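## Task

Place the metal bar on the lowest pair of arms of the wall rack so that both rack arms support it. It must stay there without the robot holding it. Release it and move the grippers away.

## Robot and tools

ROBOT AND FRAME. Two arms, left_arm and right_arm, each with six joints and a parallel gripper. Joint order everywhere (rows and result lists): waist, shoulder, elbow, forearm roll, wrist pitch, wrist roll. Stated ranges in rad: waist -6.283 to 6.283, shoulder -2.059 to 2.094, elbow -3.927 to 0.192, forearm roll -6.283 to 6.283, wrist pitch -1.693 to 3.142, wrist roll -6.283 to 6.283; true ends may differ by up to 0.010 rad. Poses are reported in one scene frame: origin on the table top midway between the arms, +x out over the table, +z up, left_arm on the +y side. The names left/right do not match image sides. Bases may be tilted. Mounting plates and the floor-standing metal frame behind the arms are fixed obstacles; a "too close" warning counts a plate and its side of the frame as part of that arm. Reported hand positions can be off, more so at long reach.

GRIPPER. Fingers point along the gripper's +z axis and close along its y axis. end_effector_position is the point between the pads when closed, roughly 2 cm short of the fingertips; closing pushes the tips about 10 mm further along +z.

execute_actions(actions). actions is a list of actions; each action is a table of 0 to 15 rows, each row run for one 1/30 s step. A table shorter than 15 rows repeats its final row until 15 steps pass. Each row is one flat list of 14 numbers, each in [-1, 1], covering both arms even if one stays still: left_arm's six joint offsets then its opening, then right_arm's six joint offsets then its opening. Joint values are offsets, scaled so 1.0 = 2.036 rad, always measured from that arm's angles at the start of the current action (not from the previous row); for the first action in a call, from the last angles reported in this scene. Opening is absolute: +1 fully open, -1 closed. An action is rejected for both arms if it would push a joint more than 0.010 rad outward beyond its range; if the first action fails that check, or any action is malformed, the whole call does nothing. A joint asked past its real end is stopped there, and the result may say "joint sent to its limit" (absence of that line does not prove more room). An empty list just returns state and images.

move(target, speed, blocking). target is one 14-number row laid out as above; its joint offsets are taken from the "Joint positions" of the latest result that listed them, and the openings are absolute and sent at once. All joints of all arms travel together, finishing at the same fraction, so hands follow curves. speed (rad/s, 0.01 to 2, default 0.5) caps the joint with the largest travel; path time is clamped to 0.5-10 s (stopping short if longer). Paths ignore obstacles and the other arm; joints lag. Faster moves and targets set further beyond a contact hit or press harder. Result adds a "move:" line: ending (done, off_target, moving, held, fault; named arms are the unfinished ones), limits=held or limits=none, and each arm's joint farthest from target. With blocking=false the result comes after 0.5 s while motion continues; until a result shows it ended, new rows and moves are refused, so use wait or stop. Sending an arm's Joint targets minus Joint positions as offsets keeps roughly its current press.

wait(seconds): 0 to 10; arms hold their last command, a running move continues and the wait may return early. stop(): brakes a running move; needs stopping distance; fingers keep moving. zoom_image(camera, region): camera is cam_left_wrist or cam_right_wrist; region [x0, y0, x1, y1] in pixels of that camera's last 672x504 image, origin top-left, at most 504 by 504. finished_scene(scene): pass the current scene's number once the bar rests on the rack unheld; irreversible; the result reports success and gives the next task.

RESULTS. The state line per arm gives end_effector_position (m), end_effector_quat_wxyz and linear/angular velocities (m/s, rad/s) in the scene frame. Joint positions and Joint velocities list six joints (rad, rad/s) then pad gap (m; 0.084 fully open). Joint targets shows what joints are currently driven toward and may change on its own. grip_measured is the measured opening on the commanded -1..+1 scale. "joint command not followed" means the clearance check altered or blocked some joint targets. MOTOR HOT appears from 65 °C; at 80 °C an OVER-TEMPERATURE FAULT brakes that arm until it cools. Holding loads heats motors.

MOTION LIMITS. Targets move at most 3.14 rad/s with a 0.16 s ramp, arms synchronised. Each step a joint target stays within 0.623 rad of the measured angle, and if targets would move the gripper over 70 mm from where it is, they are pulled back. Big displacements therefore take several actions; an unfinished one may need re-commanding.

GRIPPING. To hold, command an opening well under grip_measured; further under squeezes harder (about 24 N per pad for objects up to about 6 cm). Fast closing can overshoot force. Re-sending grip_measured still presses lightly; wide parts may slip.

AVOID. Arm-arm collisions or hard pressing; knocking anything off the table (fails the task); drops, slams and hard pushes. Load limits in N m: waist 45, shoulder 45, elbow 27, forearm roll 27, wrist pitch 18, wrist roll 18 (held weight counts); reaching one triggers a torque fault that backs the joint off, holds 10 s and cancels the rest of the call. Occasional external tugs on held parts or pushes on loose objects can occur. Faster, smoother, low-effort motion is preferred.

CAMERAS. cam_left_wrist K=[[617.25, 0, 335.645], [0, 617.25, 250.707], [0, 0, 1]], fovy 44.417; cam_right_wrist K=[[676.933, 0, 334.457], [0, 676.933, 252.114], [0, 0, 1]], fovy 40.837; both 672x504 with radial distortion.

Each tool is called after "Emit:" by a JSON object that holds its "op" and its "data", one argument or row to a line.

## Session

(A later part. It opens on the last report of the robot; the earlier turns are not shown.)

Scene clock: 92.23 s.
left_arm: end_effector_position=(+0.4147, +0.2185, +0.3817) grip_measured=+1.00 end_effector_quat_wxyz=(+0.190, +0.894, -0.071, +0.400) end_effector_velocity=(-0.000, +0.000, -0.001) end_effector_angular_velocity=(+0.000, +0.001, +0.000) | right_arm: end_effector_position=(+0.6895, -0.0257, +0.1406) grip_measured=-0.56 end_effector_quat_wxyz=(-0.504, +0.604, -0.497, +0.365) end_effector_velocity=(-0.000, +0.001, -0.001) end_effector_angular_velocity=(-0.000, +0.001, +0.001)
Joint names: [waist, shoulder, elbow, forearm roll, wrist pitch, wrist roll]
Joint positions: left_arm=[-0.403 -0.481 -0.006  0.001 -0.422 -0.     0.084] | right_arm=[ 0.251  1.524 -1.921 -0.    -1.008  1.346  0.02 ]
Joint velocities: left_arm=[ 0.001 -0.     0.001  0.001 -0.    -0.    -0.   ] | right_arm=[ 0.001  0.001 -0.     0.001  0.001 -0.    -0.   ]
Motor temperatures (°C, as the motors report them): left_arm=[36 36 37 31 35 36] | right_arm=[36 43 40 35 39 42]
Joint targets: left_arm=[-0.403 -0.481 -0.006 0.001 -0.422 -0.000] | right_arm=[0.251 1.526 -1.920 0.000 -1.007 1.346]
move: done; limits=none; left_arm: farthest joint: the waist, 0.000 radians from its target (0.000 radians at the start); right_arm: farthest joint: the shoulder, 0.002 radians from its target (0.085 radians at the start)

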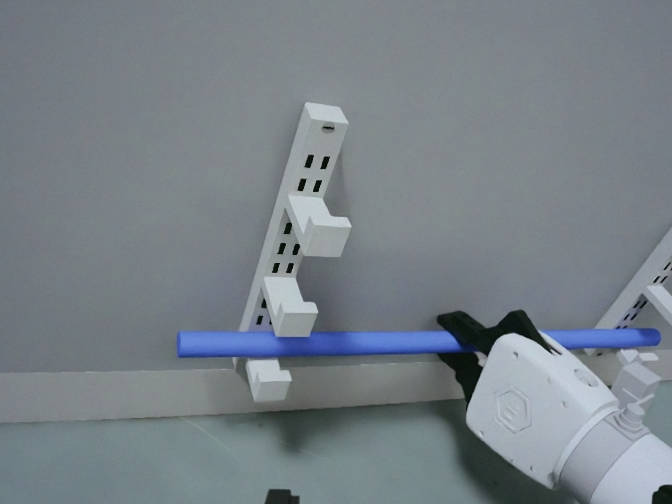

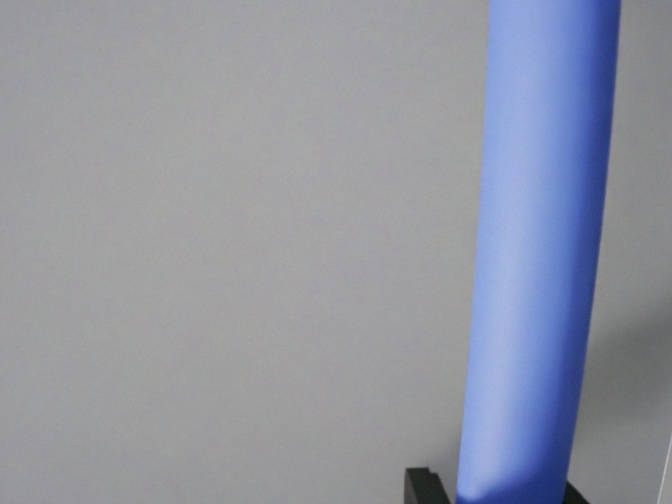

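Contact (spacing ~75mm). Release and retreat to P3.

Emit:
{"op": "move", "data": {
  "target": [0,0,0,0,0,0,1,0,0,0,0,0,0,1]
}}

Emit:
{"op": "move", "data": {
  "target": [0,0,0,0,0,0,1,0,-0.12,0.28,0,-0.16,0,1],
  "speed": 0.5
}}

Scene clock: 94.43 s.
left_arm: end_effector_position=(+0.4147, +0.2185, +0.3817) grip_measured=+1.00 end_effector_quat_wxyz=(+0.190, +0.894, -0.071, +0.400) end_effector_velocity=(+0.000, +0.000, +0.001) end_effector_angular_velocity=(-0.001, -0.001, +0.001) | right_arm: end_effector_position=(+0.6894, -0.0257, +0.1405) grip_measured=+1.00 end_effector_quat_wxyz=(-0.504, +0.604, -0.497, +0.365) end_effector_velocity=(+0.000, +0.002, +0.002) end_effector_angular_velocity=(+0.001, -0.003, +0.003)
Joint names: [waist, shoulder, elbow, forearm roll, wrist pitch, wrist roll]
Joint positions: left_arm=[-0.403 -0.481 -0.006  0.001 -0.422 -0.     0.084] | right_arm=[ 0.251  1.524 -1.921 -0.    -1.008  1.346  0.084]
Joint velocities: left_arm=[ 0.    -0.001 -0.001 -0.    -0.    -0.     0.   ] | right_arm=[ 0.003 -0.001 -0.    -0.001 -0.001  0.     0.   ]
Motor temperatures (°C, as the motors report them): left_arm=[36 36 37 31 35 36] | right_arm=[36 43 40 35 39 42]
Joint targets: left_arm=[-0.403 -0.481 -0.006 0.001 -0.422 -0.000] | right_arm=[0.251 1.524 -1.921 -0.000 -1.008 1.346]
move: done; limits=none; left_arm: farthest joint: the waist, 0.000 radians from its target (0.000 radians at the start); right_arm: farthest joint: the waist, 0.000 radians from its target (0.000 radians at the start)

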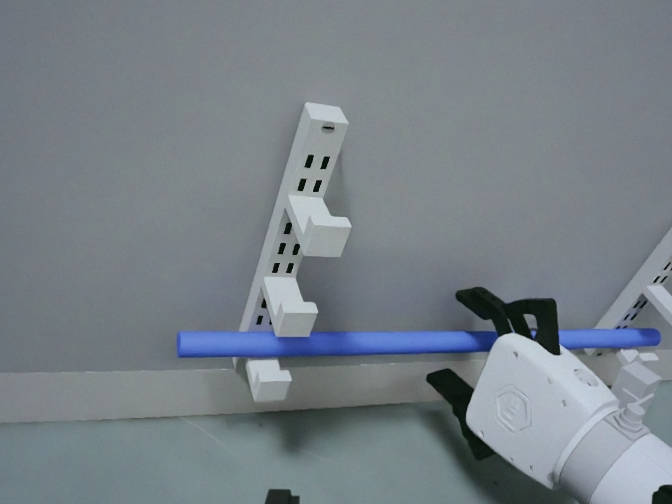

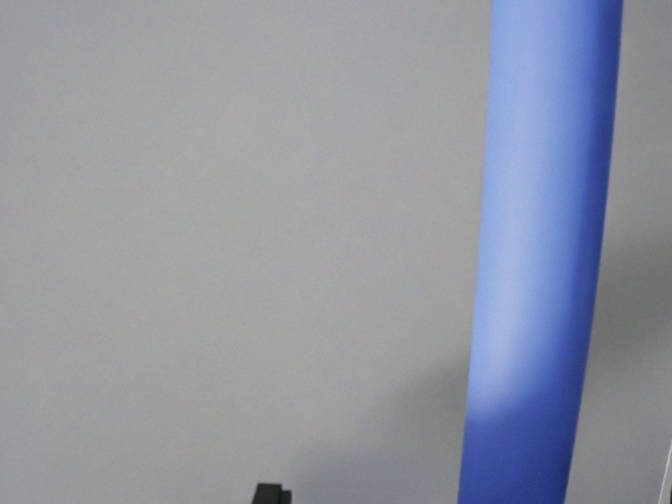

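Scene clock: 96.10 s.
left_arm: end_effector_position=(+0.4147, +0.2185, +0.3817) grip_measured=+1.00 end_effector_quat_wxyz=(+0.190, +0.894, -0.071, +0.400) end_effector_velocity=(-0.000, -0.001, +0.000) end_effector_angular_velocity=(-0.001, -0.001, -0.001) | right_arm: end_effector_position=(+0.5933, -0.0517, +0.1668) grip_measured=+1.00 end_effector_quat_wxyz=(-0.504, +0.604, -0.497, +0.365) end_effector_velocity=(-0.001, +0.000, -0.000) end_effector_angular_velocity=(-0.000, +0.001, +0.001)
Joint names: [waist, shoulder, elbow, forearm roll, wrist pitch, wrist roll]
Joint positions: left_arm=[-0.403 -0.481 -0.006  0.001 -0.422 -0.     0.084] | right_arm=[ 0.251  1.28  -1.351 -0.    -1.334  1.346  0.084]
Joint velocities: left_arm=[-0.002  0.    -0.    -0.001 -0.001  0.    -0.   ] | right_arm=[ 0.    -0.001  0.003 -0.001 -0.001  0.     0.   ]
Motor temperatures (°C, as the motors report them): left_arm=[36 36 37 31 35 36] | right_arm=[36 43 40 35 39 42]
Joint targets: left_arm=[-0.403 -0.481 -0.006 0.001 -0.422 -0.000] | right_arm=[0.251 1.280 -1.351 -0.000 -1.334 1.346]
move: done; limits=none; left_arm: farthest joint: the waist, 0.000 radians from its target (0.000 radians at the start); right_arm: farthest joint: the waist, 0.000 radians from its target (0.000 radians at the start)

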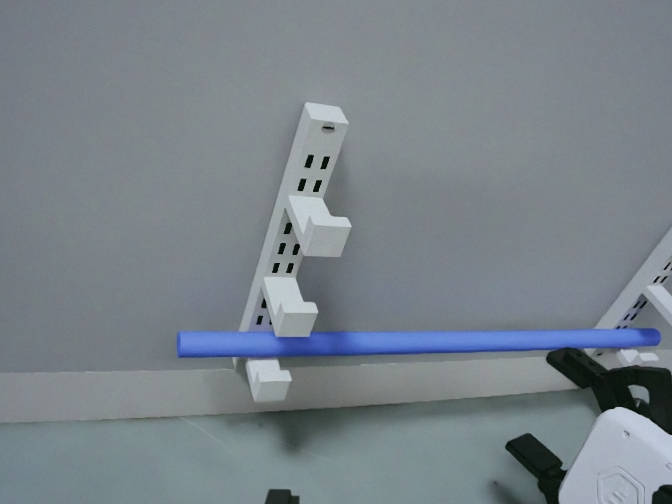

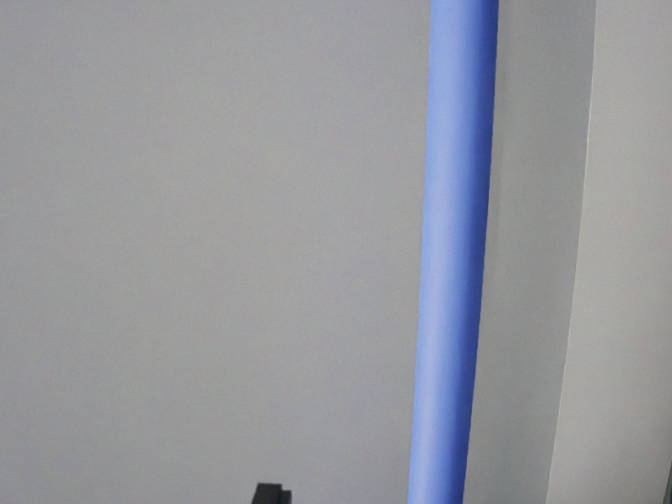

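Emit:
{"op": "finished_scene", "data": {
  "scene": 1
}}

The scene is finished: the task was done.


## Next scene

Place the metal bar on the middle pair of arms of the wall rack so that both rack arms support it. It must stay there without the robot holding it. Release it and move the grippers away.

Emit:
{"op": "execute_actions", "data": {
  "actions": []
}}

Scene clock: 0.00 s.
left_arm: end_effector_position=(+0.4418, +0.5106, +0.2233) grip_measured=+1.00 end_effector_quat_wxyz=(-0.020, +0.923, +0.048, +0.380) end_effector_velocity=(-0.000, -0.000, -0.000) end_effector_angular_velocity=(-0.001, +0.001, +0.000) | right_arm: end_effector_position=(+0.3905, -0.3890, +0.2244) grip_measured=+1.00 end_effector_quat_wxyz=(+0.010, +0.924, -0.023, +0.382) end_effector_velocity=(+0.000, +0.001, -0.000) end_effector_angular_velocity=(+0.002, +0.001, +0.002)
Joint names: [waist, shoulder, elbow, forearm roll, wrist pitch, wrist roll]
Joint positions: left_arm=[ 0.554  0.228 -0.309  0.371 -0.868  0.278  0.084] | right_arm=[-0.551  0.228 -0.311 -0.371 -0.87  -0.277  0.084]
Joint velocities: left_arm=[-0.001  0.001  0.    -0.001 -0.    -0.     0.   ] | right_arm=[ 0.001  0.001  0.    -0.001  0.     0.001 -0.   ]
Motor temperatures (°C, as the motors report them): left_arm=[36 36 36 31 35 36] | right_arm=[35 41 38 35 38 42]
Joint targets: left_arm=[0.554 0.228 -0.309 0.371 -0.868 0.278] | right_arm=[-0.551 0.228 -0.311 -0.371 -0.870 -0.277]

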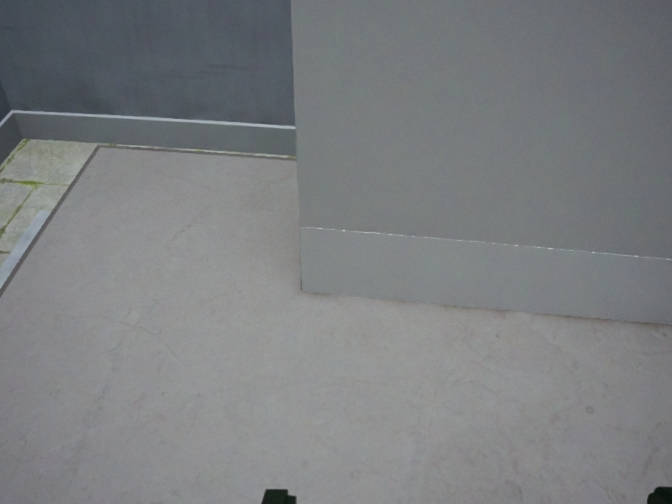

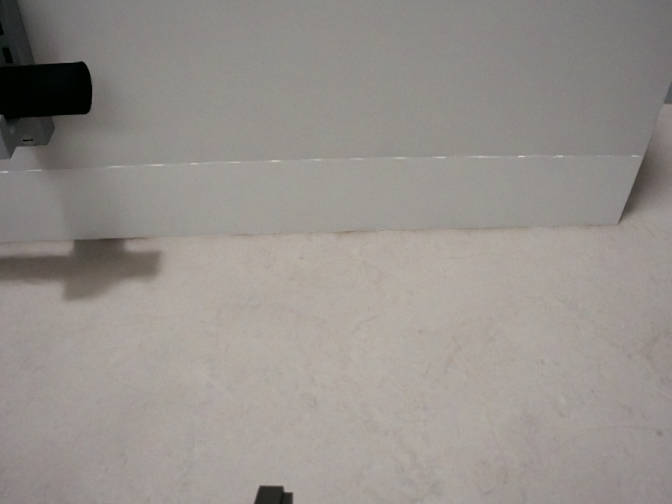

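Same viewing poses as before.

Emit:
{"op": "move", "data": {
  "target": [-0.47,-0.3482,0.1488,-0.1822,0.219,-0.1365,1,0.3802,-0.3492,0.1498,0.1822,0.17,0.136,1],
  "speed": 0.9
}}

Scene clock: 3.30 s.
left_arm: end_effector_position=(+0.4147, +0.2187, +0.3812) grip_measured=+1.00 end_effector_quat_wxyz=(+0.189, +0.894, -0.071, +0.399) end_effector_velocity=(-0.001, -0.001, +0.001) end_effector_angular_velocity=(-0.001, -0.001, -0.003) | right_arm: end_effector_position=(+0.3749, -0.1695, +0.3860) grip_measured=+1.00 end_effector_quat_wxyz=(-0.158, +0.887, +0.008, +0.435) end_effector_velocity=(-0.000, +0.001, +0.001) end_effector_angular_velocity=(+0.001, -0.003, +0.001)
Joint names: [waist, shoulder, elbow, forearm roll, wrist pitch, wrist roll]
Joint positions: left_arm=[-0.402 -0.48  -0.006  0.001 -0.422 -0.     0.084] | right_arm=[ 0.222 -0.482 -0.006  0.    -0.524 -0.001  0.084]
Joint velocities: left_arm=[-0.004 -0.002  0.001 -0.     0.001 -0.     0.   ] | right_arm=[ 0.003 -0.004  0.001  0.001  0.001 -0.     0.   ]
Motor temperatures (°C, as the motors report them): left_arm=[36 36 36 31 35 36] | right_arm=[35 41 38 35 39 42]
Joint targets: left_arm=[-0.402 -0.481 -0.006 0.001 -0.422 -0.000] | right_arm=[0.223 -0.483 -0.006 0.000 -0.524 -0.000]
move: done; limits=none; left_arm: farthest joint: the waist, 0.001 radians from its target (0.957 radians at the start); right_arm: farthest joint: the waist, 0.001 radians from its target (0.774 radians at the start)

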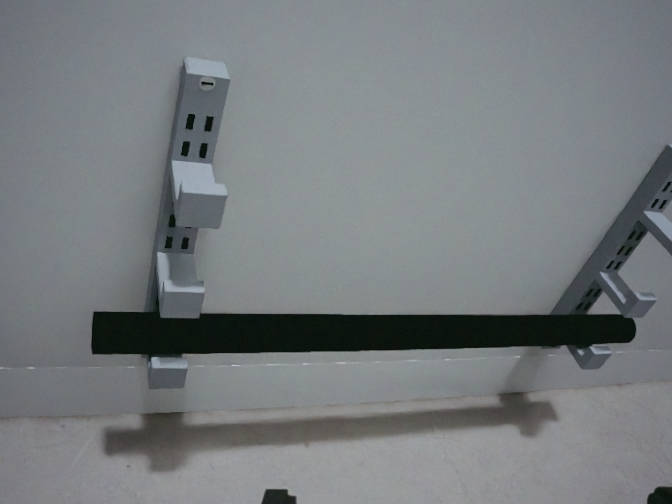

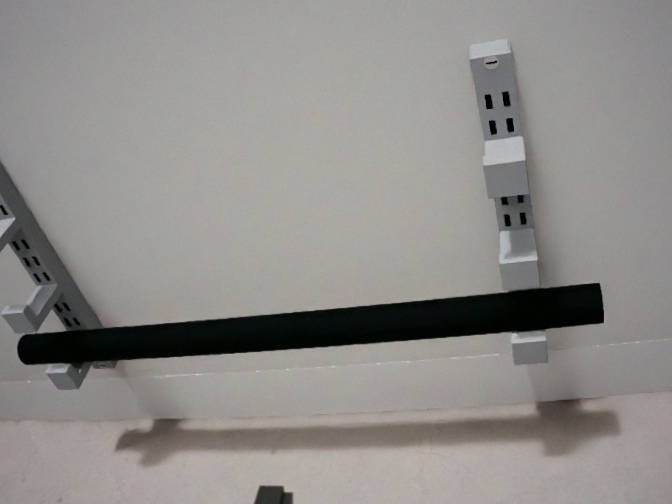

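Emit:
{"op": "move", "data": {
  "target": [0,0,0,0,0,0,1,0.0555,0.9043,-0.7592,0,-0.3357,0.665,1],
  "speed": 0.9
}}

Scene clock: 15.73 s.
left_arm: end_effector_position=(+0.4147, +0.2187, +0.3812) grip_measured=+1.00 end_effector_quat_wxyz=(+0.189, +0.894, -0.071, +0.399) end_effector_velocity=(+0.000, +0.000, -0.000) end_effector_angular_velocity=(-0.001, +0.001, +0.002) | right_arm: end_effector_position=(+0.6206, +0.0133, +0.1722) grip_measured=+1.00 end_effector_quat_wxyz=(-0.527, +0.617, -0.472, +0.346) end_effector_velocity=(-0.005, +0.001, -0.009) end_effector_angular_velocity=(-0.003, +0.015, +0.004)
Joint names: [waist, shoulder, elbow, forearm roll, wrist pitch, wrist roll]
Joint positions: left_arm=[-0.402 -0.48  -0.006  0.001 -0.422 -0.     0.084] | right_arm=[ 0.335  1.357 -1.551  0.    -1.207  1.353  0.084]
Joint velocities: left_arm=[ 0.001 -0.     0.001 -0.001 -0.    -0.001 -0.   ] | right_arm=[ 0.001  0.011  0.004  0.001  0.001  0.001 -0.   ]
Motor temperatures (°C, as the motors report them): left_arm=[36 36 37 31 35 36] | right_arm=[35 41 39 35 39 42]
Joint targets: left_arm=[-0.402 -0.480 -0.006 0.001 -0.422 -0.000] | right_arm=[0.335 1.359 -1.551 0.000 -1.207 1.353]
move: done; limits=none; left_arm: farthest joint: the waist, 0.000 radians from its target (0.000 radians at the start); right_arm: farthest joint: the shoulder, 0.001 radians from its target (1.842 radians at the start)

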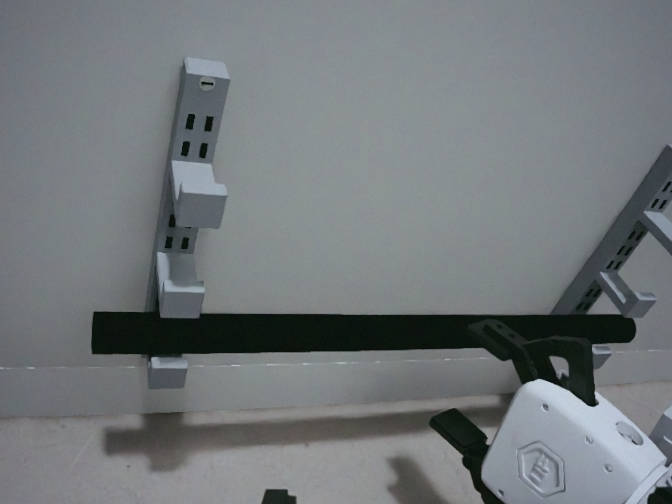

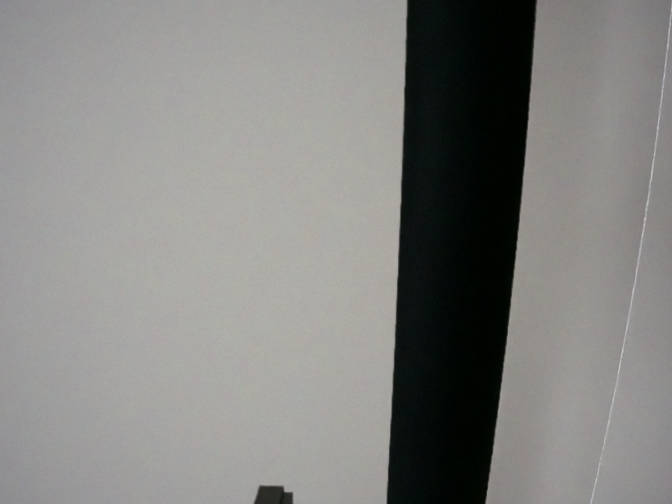

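Emit:
{"op": "move", "data": {
  "target": [0,0,0,0,0,0,1,0,0.0916,-0.2055,0,0.1144,0,1],
  "speed": 0.3
}}

Emit:
{"op": "execute_actions", "data": {
  "actions": [
    [[0,0,0,0,0,0,1,0,0,0,0,0,0,0.3]],
    [[0,0,0,0,0,0,1,0,0,0,0,0,0,-0.2]],
    [[0,0,0,0,0,0,1,0,0,0,0,0,0,-1]]
  ]
}}

Scene clock: 24.07 s.
left_arm: end_effector_position=(+0.4147, +0.2187, +0.3812) grip_measured=+1.00 end_effector_quat_wxyz=(+0.189, +0.894, -0.071, +0.399) end_effector_velocity=(+0.001, +0.000, +0.001) end_effector_angular_velocity=(-0.000, -0.001, +0.002) | right_arm: end_effector_position=(+0.6827, +0.0355, +0.1570) grip_measured=+1.00 end_effector_quat_wxyz=(-0.527, +0.617, -0.472, +0.346) end_effector_velocity=(+0.001, -0.001, +0.000) end_effector_angular_velocity=(-0.000, -0.000, -0.002)
Joint names: [waist, shoulder, elbow, forearm roll, wrist pitch, wrist roll]
Joint positions: left_arm=[-0.402 -0.48  -0.006  0.001 -0.422 -0.     0.084] | right_arm=[ 0.335  1.544 -1.97   0.    -0.974  1.353  0.084]
Joint velocities: left_arm=[ 0.001 -0.    -0.002 -0.     0.    -0.     0.   ] | right_arm=[-0.001  0.    -0.002  0.001  0.    -0.001 -0.   ]
Motor temperatures (°C, as the motors report them): left_arm=[36 36 37 31 35 36] | right_arm=[35 42 39 35 39 42]
Joint targets: left_arm=[-0.402 -0.480 -0.006 0.001 -0.422 -0.000] | right_arm=[0.335 1.544 -1.970 0.000 -0.974 1.353]
move: done; limits=none; left_arm: farthest joint: the waist, 0.000 radians from its target (0.000 radians at the start); right_arm: farthest joint: the waist, 0.000 radians from its target (0.000 radians at the start)

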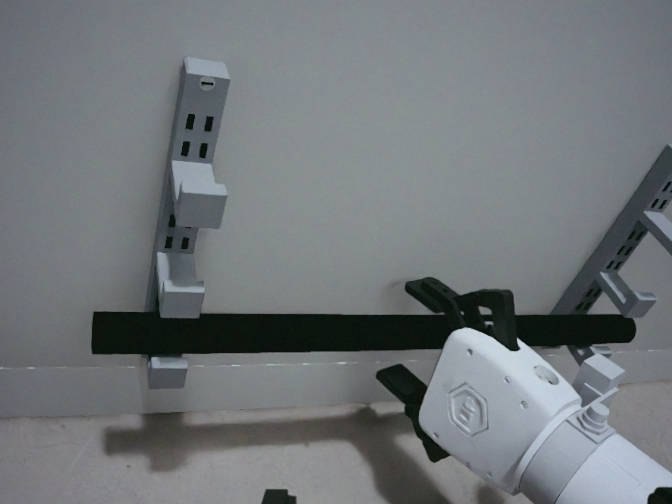

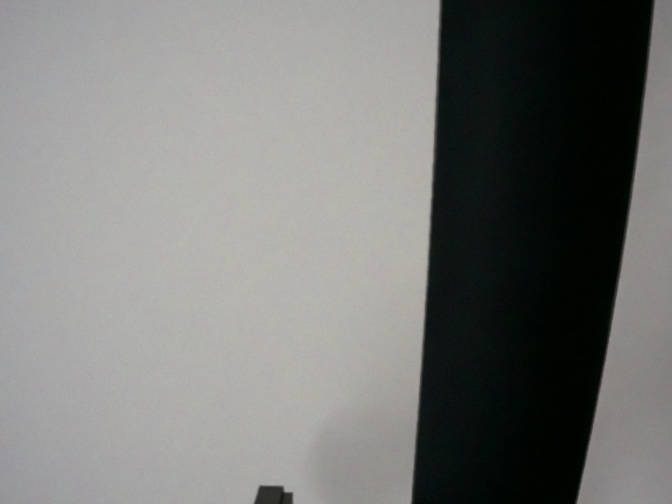

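Scene clock: 25.57 s.
left_arm: end_effector_position=(+0.4147, +0.2187, +0.3812) grip_measured=+1.00 end_effector_quat_wxyz=(+0.189, +0.894, -0.071, +0.399) end_effector_velocity=(-0.000, +0.000, -0.000) end_effector_angular_velocity=(+0.000, +0.001, -0.000) | right_arm: end_effector_position=(+0.6840, +0.0354, +0.1599) grip_measured=-0.33 end_effector_quat_wxyz=(-0.528, +0.615, -0.471, +0.347) end_effector_velocity=(-0.001, +0.001, -0.002) end_effector_angular_velocity=(+0.001, +0.003, +0.003)
Joint names: [waist, shoulder, elbow, forearm roll, wrist pitch, wrist roll]
Joint positions: left_arm=[-0.402 -0.48  -0.006  0.001 -0.422 -0.     0.084] | right_arm=[ 0.335  1.542 -1.972  0.    -0.976  1.353  0.03 ]
Joint velocities: left_arm=[ 0.    -0.     0.001  0.     0.    -0.     0.   ] | right_arm=[ 0.001  0.002  0.001 -0.001 -0.     0.002 -0.   ]
Motor temperatures (°C, as the motors report them): left_arm=[36 36 37 31 35 36] | right_arm=[35 42 39 35 39 42]
Joint targets: left_arm=[-0.402 -0.480 -0.006 0.001 -0.422 -0.000] | right_arm=[0.335 1.543 -1.970 0.000 -0.975 1.353]

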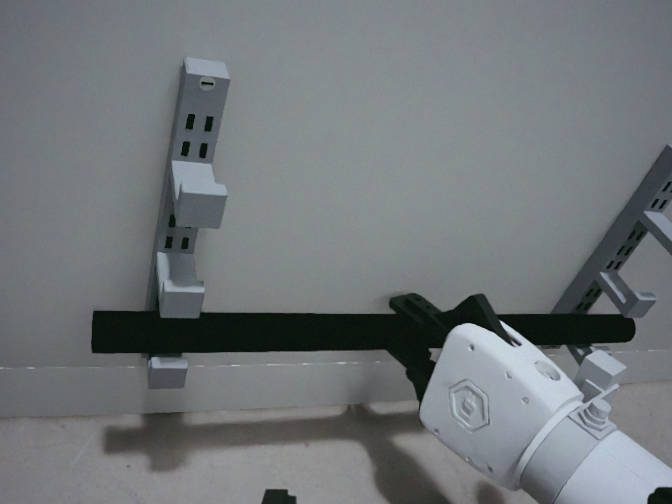

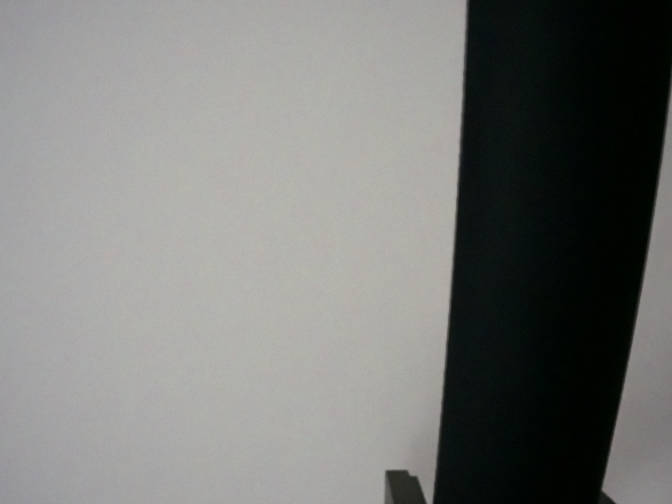

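Emit:
{"op": "move", "data": {
  "target": [0,0,0,0,0,0,1,0,-0.0536,0.0673,0,-0.0107,0,-1],
  "speed": 0.12
}}

Scene clock: 29.57 s.
left_arm: end_effector_position=(+0.4147, +0.2187, +0.3812) grip_measured=+1.00 end_effector_quat_wxyz=(+0.189, +0.894, -0.071, +0.399) end_effector_velocity=(+0.000, +0.000, +0.000) end_effector_angular_velocity=(-0.000, -0.000, +0.000) | right_arm: end_effector_position=(+0.6824, +0.0280, +0.1827) grip_measured=-0.33 end_effector_quat_wxyz=(-0.527, +0.617, -0.472, +0.345) end_effector_velocity=(-0.001, -0.001, -0.002) end_effector_angular_velocity=(-0.001, +0.003, -0.001)
Joint names: [waist, shoulder, elbow, forearm roll, wrist pitch, wrist roll]
Joint positions: left_arm=[-0.402 -0.48  -0.006  0.001 -0.422 -0.     0.084] | right_arm=[ 0.335  1.433 -1.834  0.    -0.997  1.353  0.03 ]
Joint velocities: left_arm=[-0. -0. -0. -0. -0. -0. -0.] | right_arm=[-0.001  0.001  0.001  0.001 -0.    -0.    -0.   ]
Motor temperatures (°C, as the motors report them): left_arm=[36 36 37 31 35 36] | right_arm=[36 42 39 35 39 42]
Joint targets: left_arm=[-0.402 -0.480 -0.006 0.001 -0.422 -0.000] | right_arm=[0.335 1.433 -1.835 0.000 -0.998 1.353]
move: done; limits=none; left_arm: farthest joint: the waist, 0.000 radians from its target (0.000 radians at the start); right_arm: farthest joint: the elbow, 0.001 radians from its target (0.135 radians at the start)

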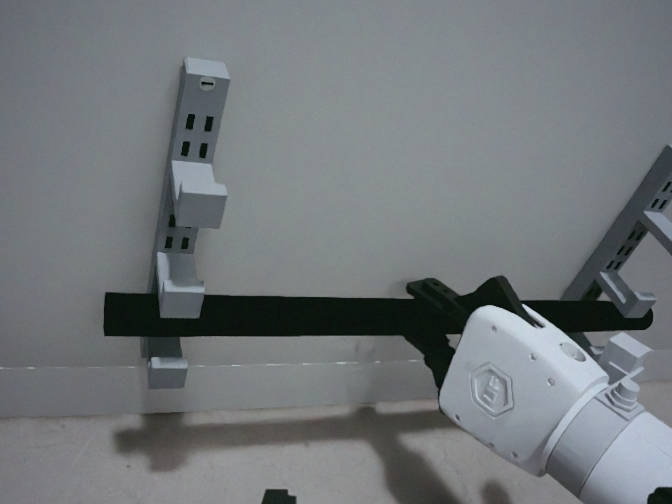

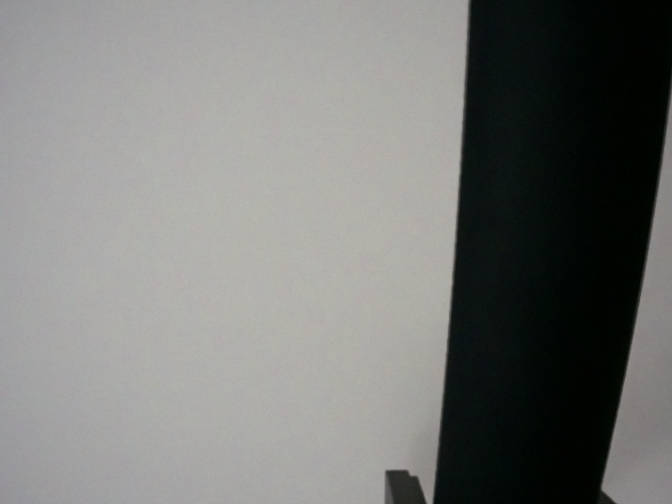

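Emit:
{"op": "move", "data": {
  "target": [0,0,0,0,0,0,1,0,-0.066,0.1811,0,-0.1161,0,-1],
  "speed": 0.2
}}

Emit:
{"op": "move", "data": {
  "target": [0,0,0,0,0,0,1,0.007,-0.1235,0.1142,0,0.0092,0,-1],
  "speed": 0.2
}}

Scene clock: 36.63 s.
left_arm: end_effector_position=(+0.4147, +0.2187, +0.3812) grip_measured=+1.00 end_effector_quat_wxyz=(+0.189, +0.894, -0.071, +0.399) end_effector_velocity=(-0.000, -0.000, +0.000) end_effector_angular_velocity=(+0.000, -0.001, -0.001) | right_arm: end_effector_position=(+0.6130, +0.0075, +0.1855) grip_measured=-0.33 end_effector_quat_wxyz=(-0.527, +0.617, -0.472, +0.346) end_effector_velocity=(-0.001, +0.001, +0.000) end_effector_angular_velocity=(-0.001, -0.000, +0.001)
Joint names: [waist, shoulder, elbow, forearm roll, wrist pitch, wrist roll]
Joint positions: left_arm=[-0.402 -0.48  -0.006  0.001 -0.422 -0.     0.084] | right_arm=[ 0.335  1.299 -1.466  0.    -1.234  1.353  0.03 ]
Joint velocities: left_arm=[-0.001 -0.     0.     0.    -0.     0.     0.   ] | right_arm=[ 0.001 -0.001  0.002 -0.    -0.001 -0.001 -0.   ]
Motor temperatures (°C, as the motors report them): left_arm=[36 36 38 31 35 36] | right_arm=[36 42 39 35 39 42]
Joint targets: left_arm=[-0.402 -0.480 -0.006 0.001 -0.422 -0.000] | right_arm=[0.335 1.299 -1.466 0.000 -1.234 1.353]
move: done; limits=none; left_arm: farthest joint: the waist, 0.000 radians from its target (0.000 radians at the start); right_arm: farthest joint: the elbow, 0.001 radians from its target (0.369 radians at the start)

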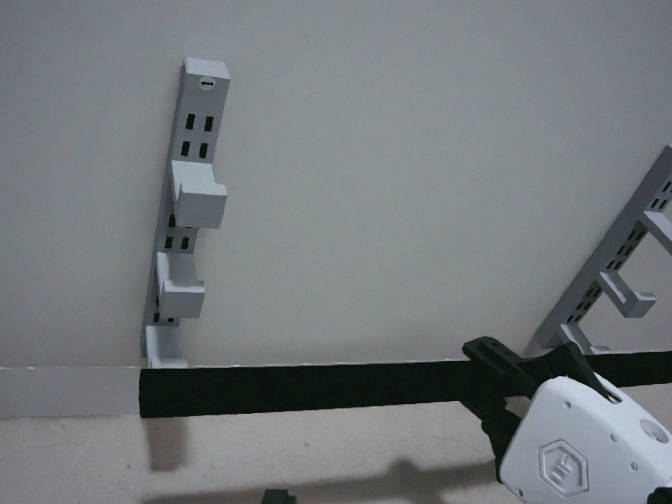

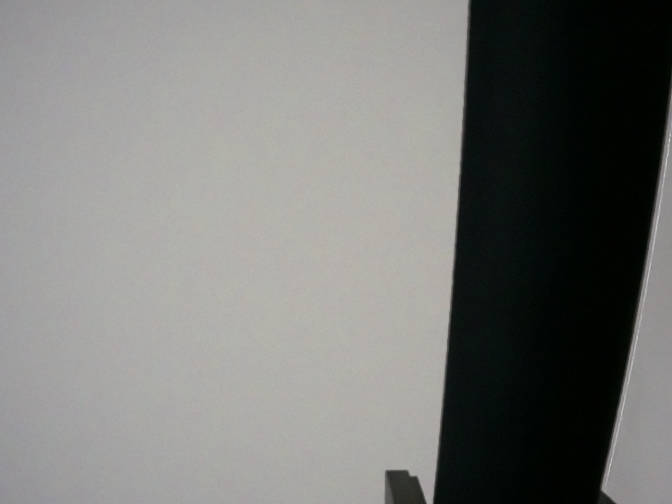

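Scene clock: 38.30 s.
left_arm: end_effector_position=(+0.4147, +0.2187, +0.3812) grip_measured=+1.00 end_effector_quat_wxyz=(+0.189, +0.894, -0.071, +0.399) end_effector_velocity=(-0.000, +0.000, -0.000) end_effector_angular_velocity=(+0.000, +0.001, +0.001) | right_arm: end_effector_position=(+0.6103, -0.0051, +0.2587) grip_measured=-0.33 end_effector_quat_wxyz=(-0.531, +0.619, -0.467, +0.343) end_effector_velocity=(+0.002, -0.000, +0.003) end_effector_angular_velocity=(+0.001, -0.007, -0.002)
Joint names: [waist, shoulder, elbow, forearm roll, wrist pitch, wrist roll]
Joint positions: left_arm=[-0.402 -0.48  -0.006  0.001 -0.422 -0.     0.084] | right_arm=[ 0.349  1.048 -1.233  0.    -1.215  1.353  0.03 ]
Joint velocities: left_arm=[ 0.001 -0.     0.001  0.001 -0.    -0.    -0.   ] | right_arm=[ 0.001 -0.003 -0.002  0.001 -0.001 -0.001 -0.   ]
Motor temperatures (°C, as the motors report them): left_arm=[36 36 38 31 35 36] | right_arm=[36 42 39 35 39 42]
Joint targets: left_arm=[-0.402 -0.480 -0.006 0.001 -0.422 -0.000] | right_arm=[0.350 1.047 -1.234 0.000 -1.215 1.353]
move: done; limits=none; left_arm: farthest joint: the waist, 0.000 radians from its target (0.000 radians at the start); right_arm: farthest joint: the waist, 0.000 radians from its target (0.014 radians at the start)

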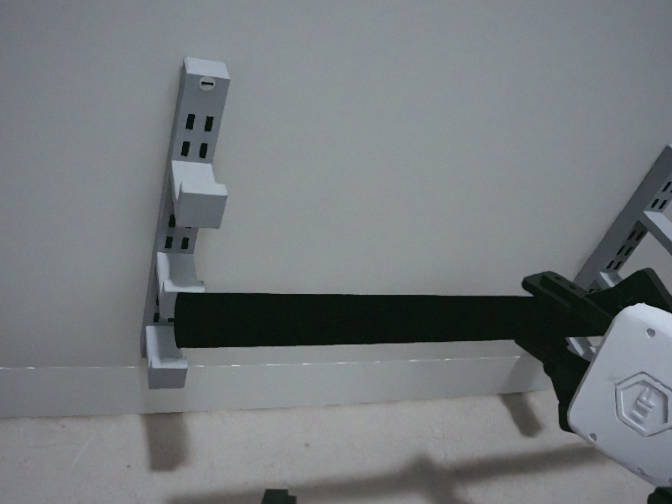

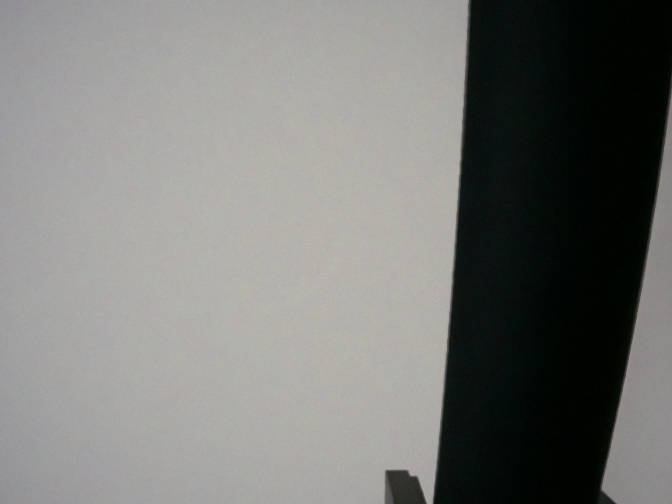

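Emit:
{"op": "move", "data": {
  "target": [0,0,0,0,0,0,1,0,0.0575,-0.1611,0,0.1036,0,-1],
  "speed": 0.15
}}

Scene clock: 43.13 s.
left_arm: end_effector_position=(+0.4147, +0.2187, +0.3812) grip_measured=+1.00 end_effector_quat_wxyz=(+0.189, +0.894, -0.071, +0.399) end_effector_velocity=(-0.000, +0.000, -0.000) end_effector_angular_velocity=(+0.001, +0.001, -0.000) | right_arm: end_effector_position=(+0.6809, +0.0159, +0.2592) grip_measured=-0.33 end_effector_quat_wxyz=(-0.531, +0.619, -0.467, +0.343) end_effector_velocity=(+0.000, -0.001, -0.001) end_effector_angular_velocity=(-0.001, +0.001, -0.002)
Joint names: [waist, shoulder, elbow, forearm roll, wrist pitch, wrist roll]
Joint positions: left_arm=[-0.402 -0.48  -0.006  0.001 -0.422 -0.     0.084] | right_arm=[ 0.349  1.165 -1.561  0.    -1.004  1.353  0.03 ]
Joint velocities: left_arm=[ 0.    -0.     0.001  0.     0.001  0.    -0.   ] | right_arm=[-0.002  0.002 -0.001  0.     0.001 -0.    -0.   ]
Motor temperatures (°C, as the motors report them): left_arm=[36 36 38 31 35 36] | right_arm=[36 43 39 35 39 42]
Joint targets: left_arm=[-0.402 -0.480 -0.006 0.001 -0.422 -0.000] | right_arm=[0.349 1.165 -1.561 0.000 -1.004 1.353]
move: done; limits=none; left_arm: farthest joint: the waist, 0.000 radians from its target (0.000 radians at the start); right_arm: farthest joint: the waist, 0.000 radians from its target (0.001 radians at the start)

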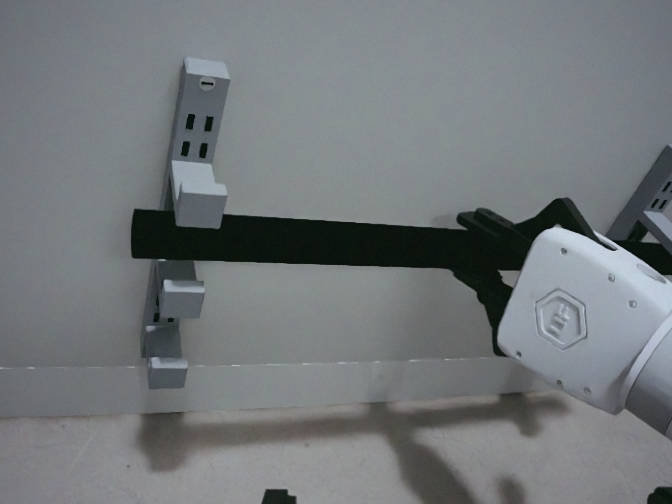

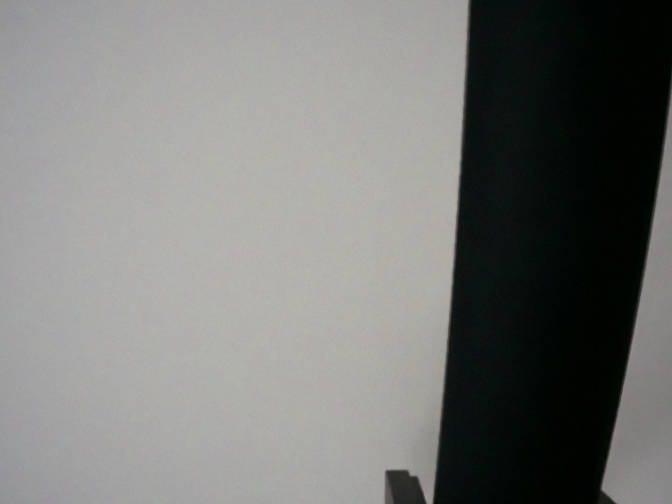

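Lower ~24 mm (reverse of scene 1's lift).

Emit:
{"op": "move", "data": {
  "target": [0,0,0,0,0,0,1,0,0.0412,-0.0395,0,-0.0017,0,-1],
  "speed": 0.06
}}

Scene clock: 46.27 s.
left_arm: end_effector_position=(+0.4147, +0.2187, +0.3812) grip_measured=+1.00 end_effector_quat_wxyz=(+0.189, +0.894, -0.071, +0.399) end_effector_velocity=(-0.000, -0.000, -0.000) end_effector_angular_velocity=(-0.000, +0.001, -0.000) | right_arm: end_effector_position=(+0.6816, +0.0231, +0.2367) grip_measured=-0.33 end_effector_quat_wxyz=(-0.531, +0.618, -0.466, +0.343) end_effector_velocity=(-0.000, +0.001, -0.000) end_effector_angular_velocity=(-0.000, -0.000, +0.001)
Joint names: [waist, shoulder, elbow, forearm roll, wrist pitch, wrist roll]
Joint positions: left_arm=[-0.402 -0.48  -0.006  0.001 -0.422 -0.     0.084] | right_arm=[ 0.35   1.248 -1.642 -0.    -1.008  1.353  0.03 ]
Joint velocities: left_arm=[-0.001  0.001 -0.    -0.001  0.    -0.    -0.   ] | right_arm=[ 0.001  0.001 -0.    -0.     0.    -0.    -0.   ]
Motor temperatures (°C, as the motors report them): left_arm=[36 36 38 31 35 36] | right_arm=[36 43 40 35 39 42]
Joint targets: left_arm=[-0.402 -0.480 -0.006 0.001 -0.422 -0.000] | right_arm=[0.349 1.249 -1.642 0.000 -1.007 1.353]
move: done; limits=none; left_arm: farthest joint: the waist, 0.000 radians from its target (0.000 radians at the start); right_arm: farthest joint: the waist, 0.001 radians from its target (0.000 radians at the start)

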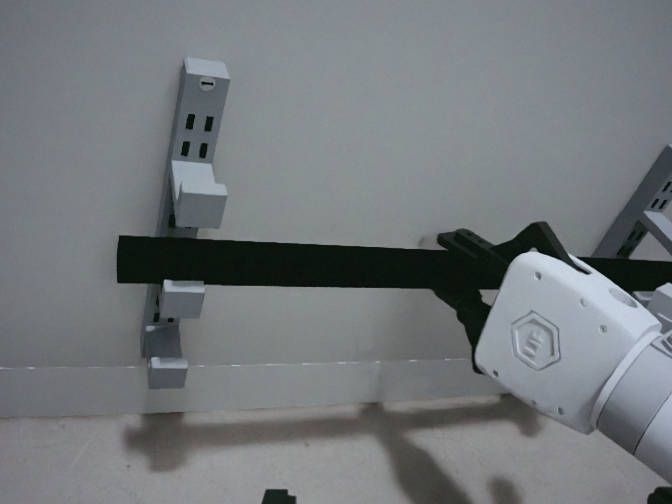

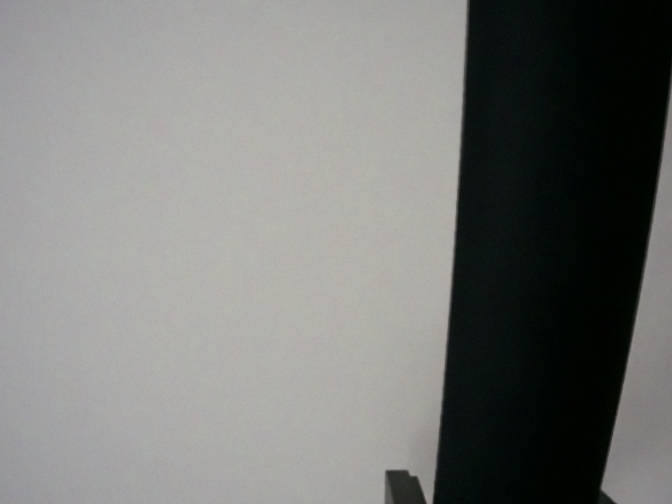

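Emit:
{"op": "move", "data": {
  "target": [0,0,0,0,0,0,1,0,0,0,0,0,0,1]
}}

Emit:
{"op": "move", "data": {
  "target": [0,0,0,0,0,0,1,0,-0.11,0.258,0,-0.148,0,1],
  "speed": 0.5
}}

Scene clock: 48.20 s.
left_arm: end_effector_position=(+0.4147, +0.2187, +0.3812) grip_measured=+1.00 end_effector_quat_wxyz=(+0.189, +0.894, -0.071, +0.399) end_effector_velocity=(+0.000, +0.000, -0.000) end_effector_angular_velocity=(-0.000, +0.001, +0.001) | right_arm: end_effector_position=(+0.6816, +0.0231, +0.2367) grip_measured=+1.00 end_effector_quat_wxyz=(-0.531, +0.618, -0.466, +0.343) end_effector_velocity=(+0.001, -0.001, +0.001) end_effector_angular_velocity=(+0.001, -0.001, -0.002)
Joint names: [waist, shoulder, elbow, forearm roll, wrist pitch, wrist roll]
Joint positions: left_arm=[-0.402 -0.48  -0.006  0.001 -0.422 -0.     0.084] | right_arm=[ 0.35   1.248 -1.642 -0.    -1.008  1.353  0.084]
Joint velocities: left_arm=[ 0.001  0.    -0.    -0.    -0.    -0.    -0.   ] | right_arm=[-0.001 -0.002  0.     0.     0.     0.001  0.   ]
Motor temperatures (°C, as the motors report them): left_arm=[36 36 38 31 35 36] | right_arm=[36 43 40 35 39 42]
Joint targets: left_arm=[-0.402 -0.480 -0.006 0.001 -0.422 -0.000] | right_arm=[0.350 1.248 -1.642 -0.000 -1.008 1.353]
move: done; limits=none; left_arm: farthest joint: the waist, 0.000 radians from its target (0.000 radians at the start); right_arm: farthest joint: the waist, 0.000 radians from its target (0.000 radians at the start)

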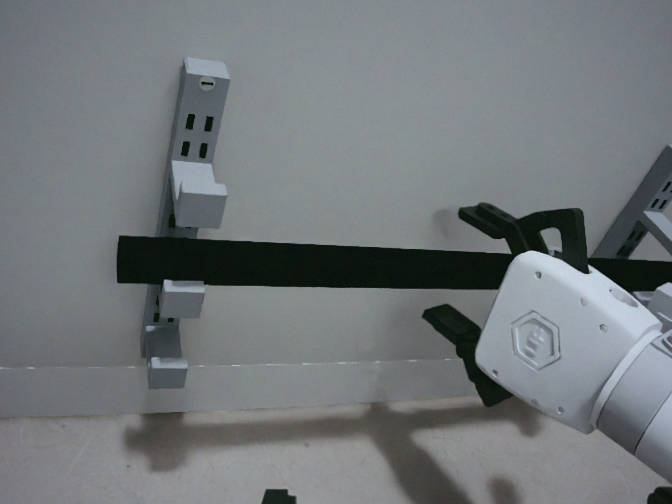

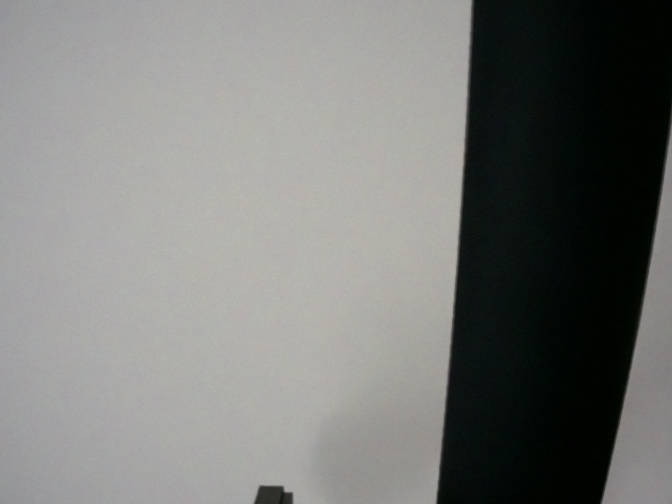

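Scene clock: 49.73 s.
left_arm: end_effector_position=(+0.4147, +0.2187, +0.3812) grip_measured=+1.00 end_effector_quat_wxyz=(+0.189, +0.894, -0.071, +0.399) end_effector_velocity=(+0.000, +0.000, +0.000) end_effector_angular_velocity=(+0.000, -0.001, +0.001) | right_arm: end_effector_position=(+0.5785, -0.0136, +0.2558) grip_measured=+1.00 end_effector_quat_wxyz=(-0.531, +0.618, -0.466, +0.343) end_effector_velocity=(-0.000, -0.001, +0.000) end_effector_angular_velocity=(+0.001, +0.001, -0.001)
Joint names: [waist, shoulder, elbow, forearm roll, wrist pitch, wrist roll]
Joint positions: left_arm=[-0.402 -0.48  -0.006  0.001 -0.422 -0.     0.084] | right_arm=[ 0.35   1.024 -1.117 -0.    -1.309  1.353  0.084]
Joint velocities: left_arm=[ 0.001 -0.001  0.     0.    -0.     0.    -0.   ] | right_arm=[-0.001 -0.002  0.003 -0.001 -0.001  0.002 -0.   ]
Motor temperatures (°C, as the motors report them): left_arm=[36 36 38 31 35 36] | right_arm=[36 43 40 35 39 42]
Joint targets: left_arm=[-0.402 -0.480 -0.006 0.001 -0.422 -0.000] | right_arm=[0.350 1.024 -1.117 -0.000 -1.310 1.353]
move: done; limits=none; left_arm: farthest joint: the waist, 0.000 radians from its target (0.000 radians at the start); right_arm: farthest joint: the elbow, 0.001 radians from its target (0.525 radians at the start)

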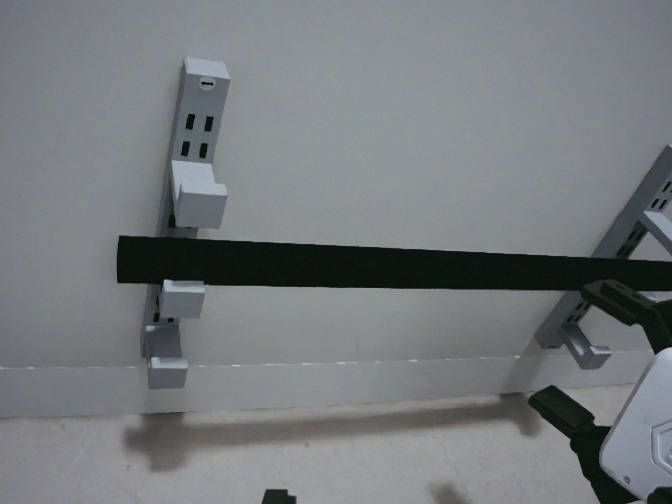

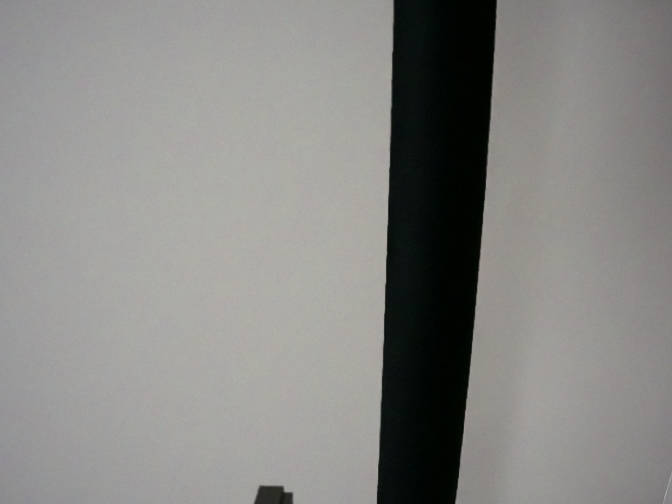

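Emit:
{"op": "finished_scene", "data": {
  "scene": 2
}}

The scene is finished: the task was done.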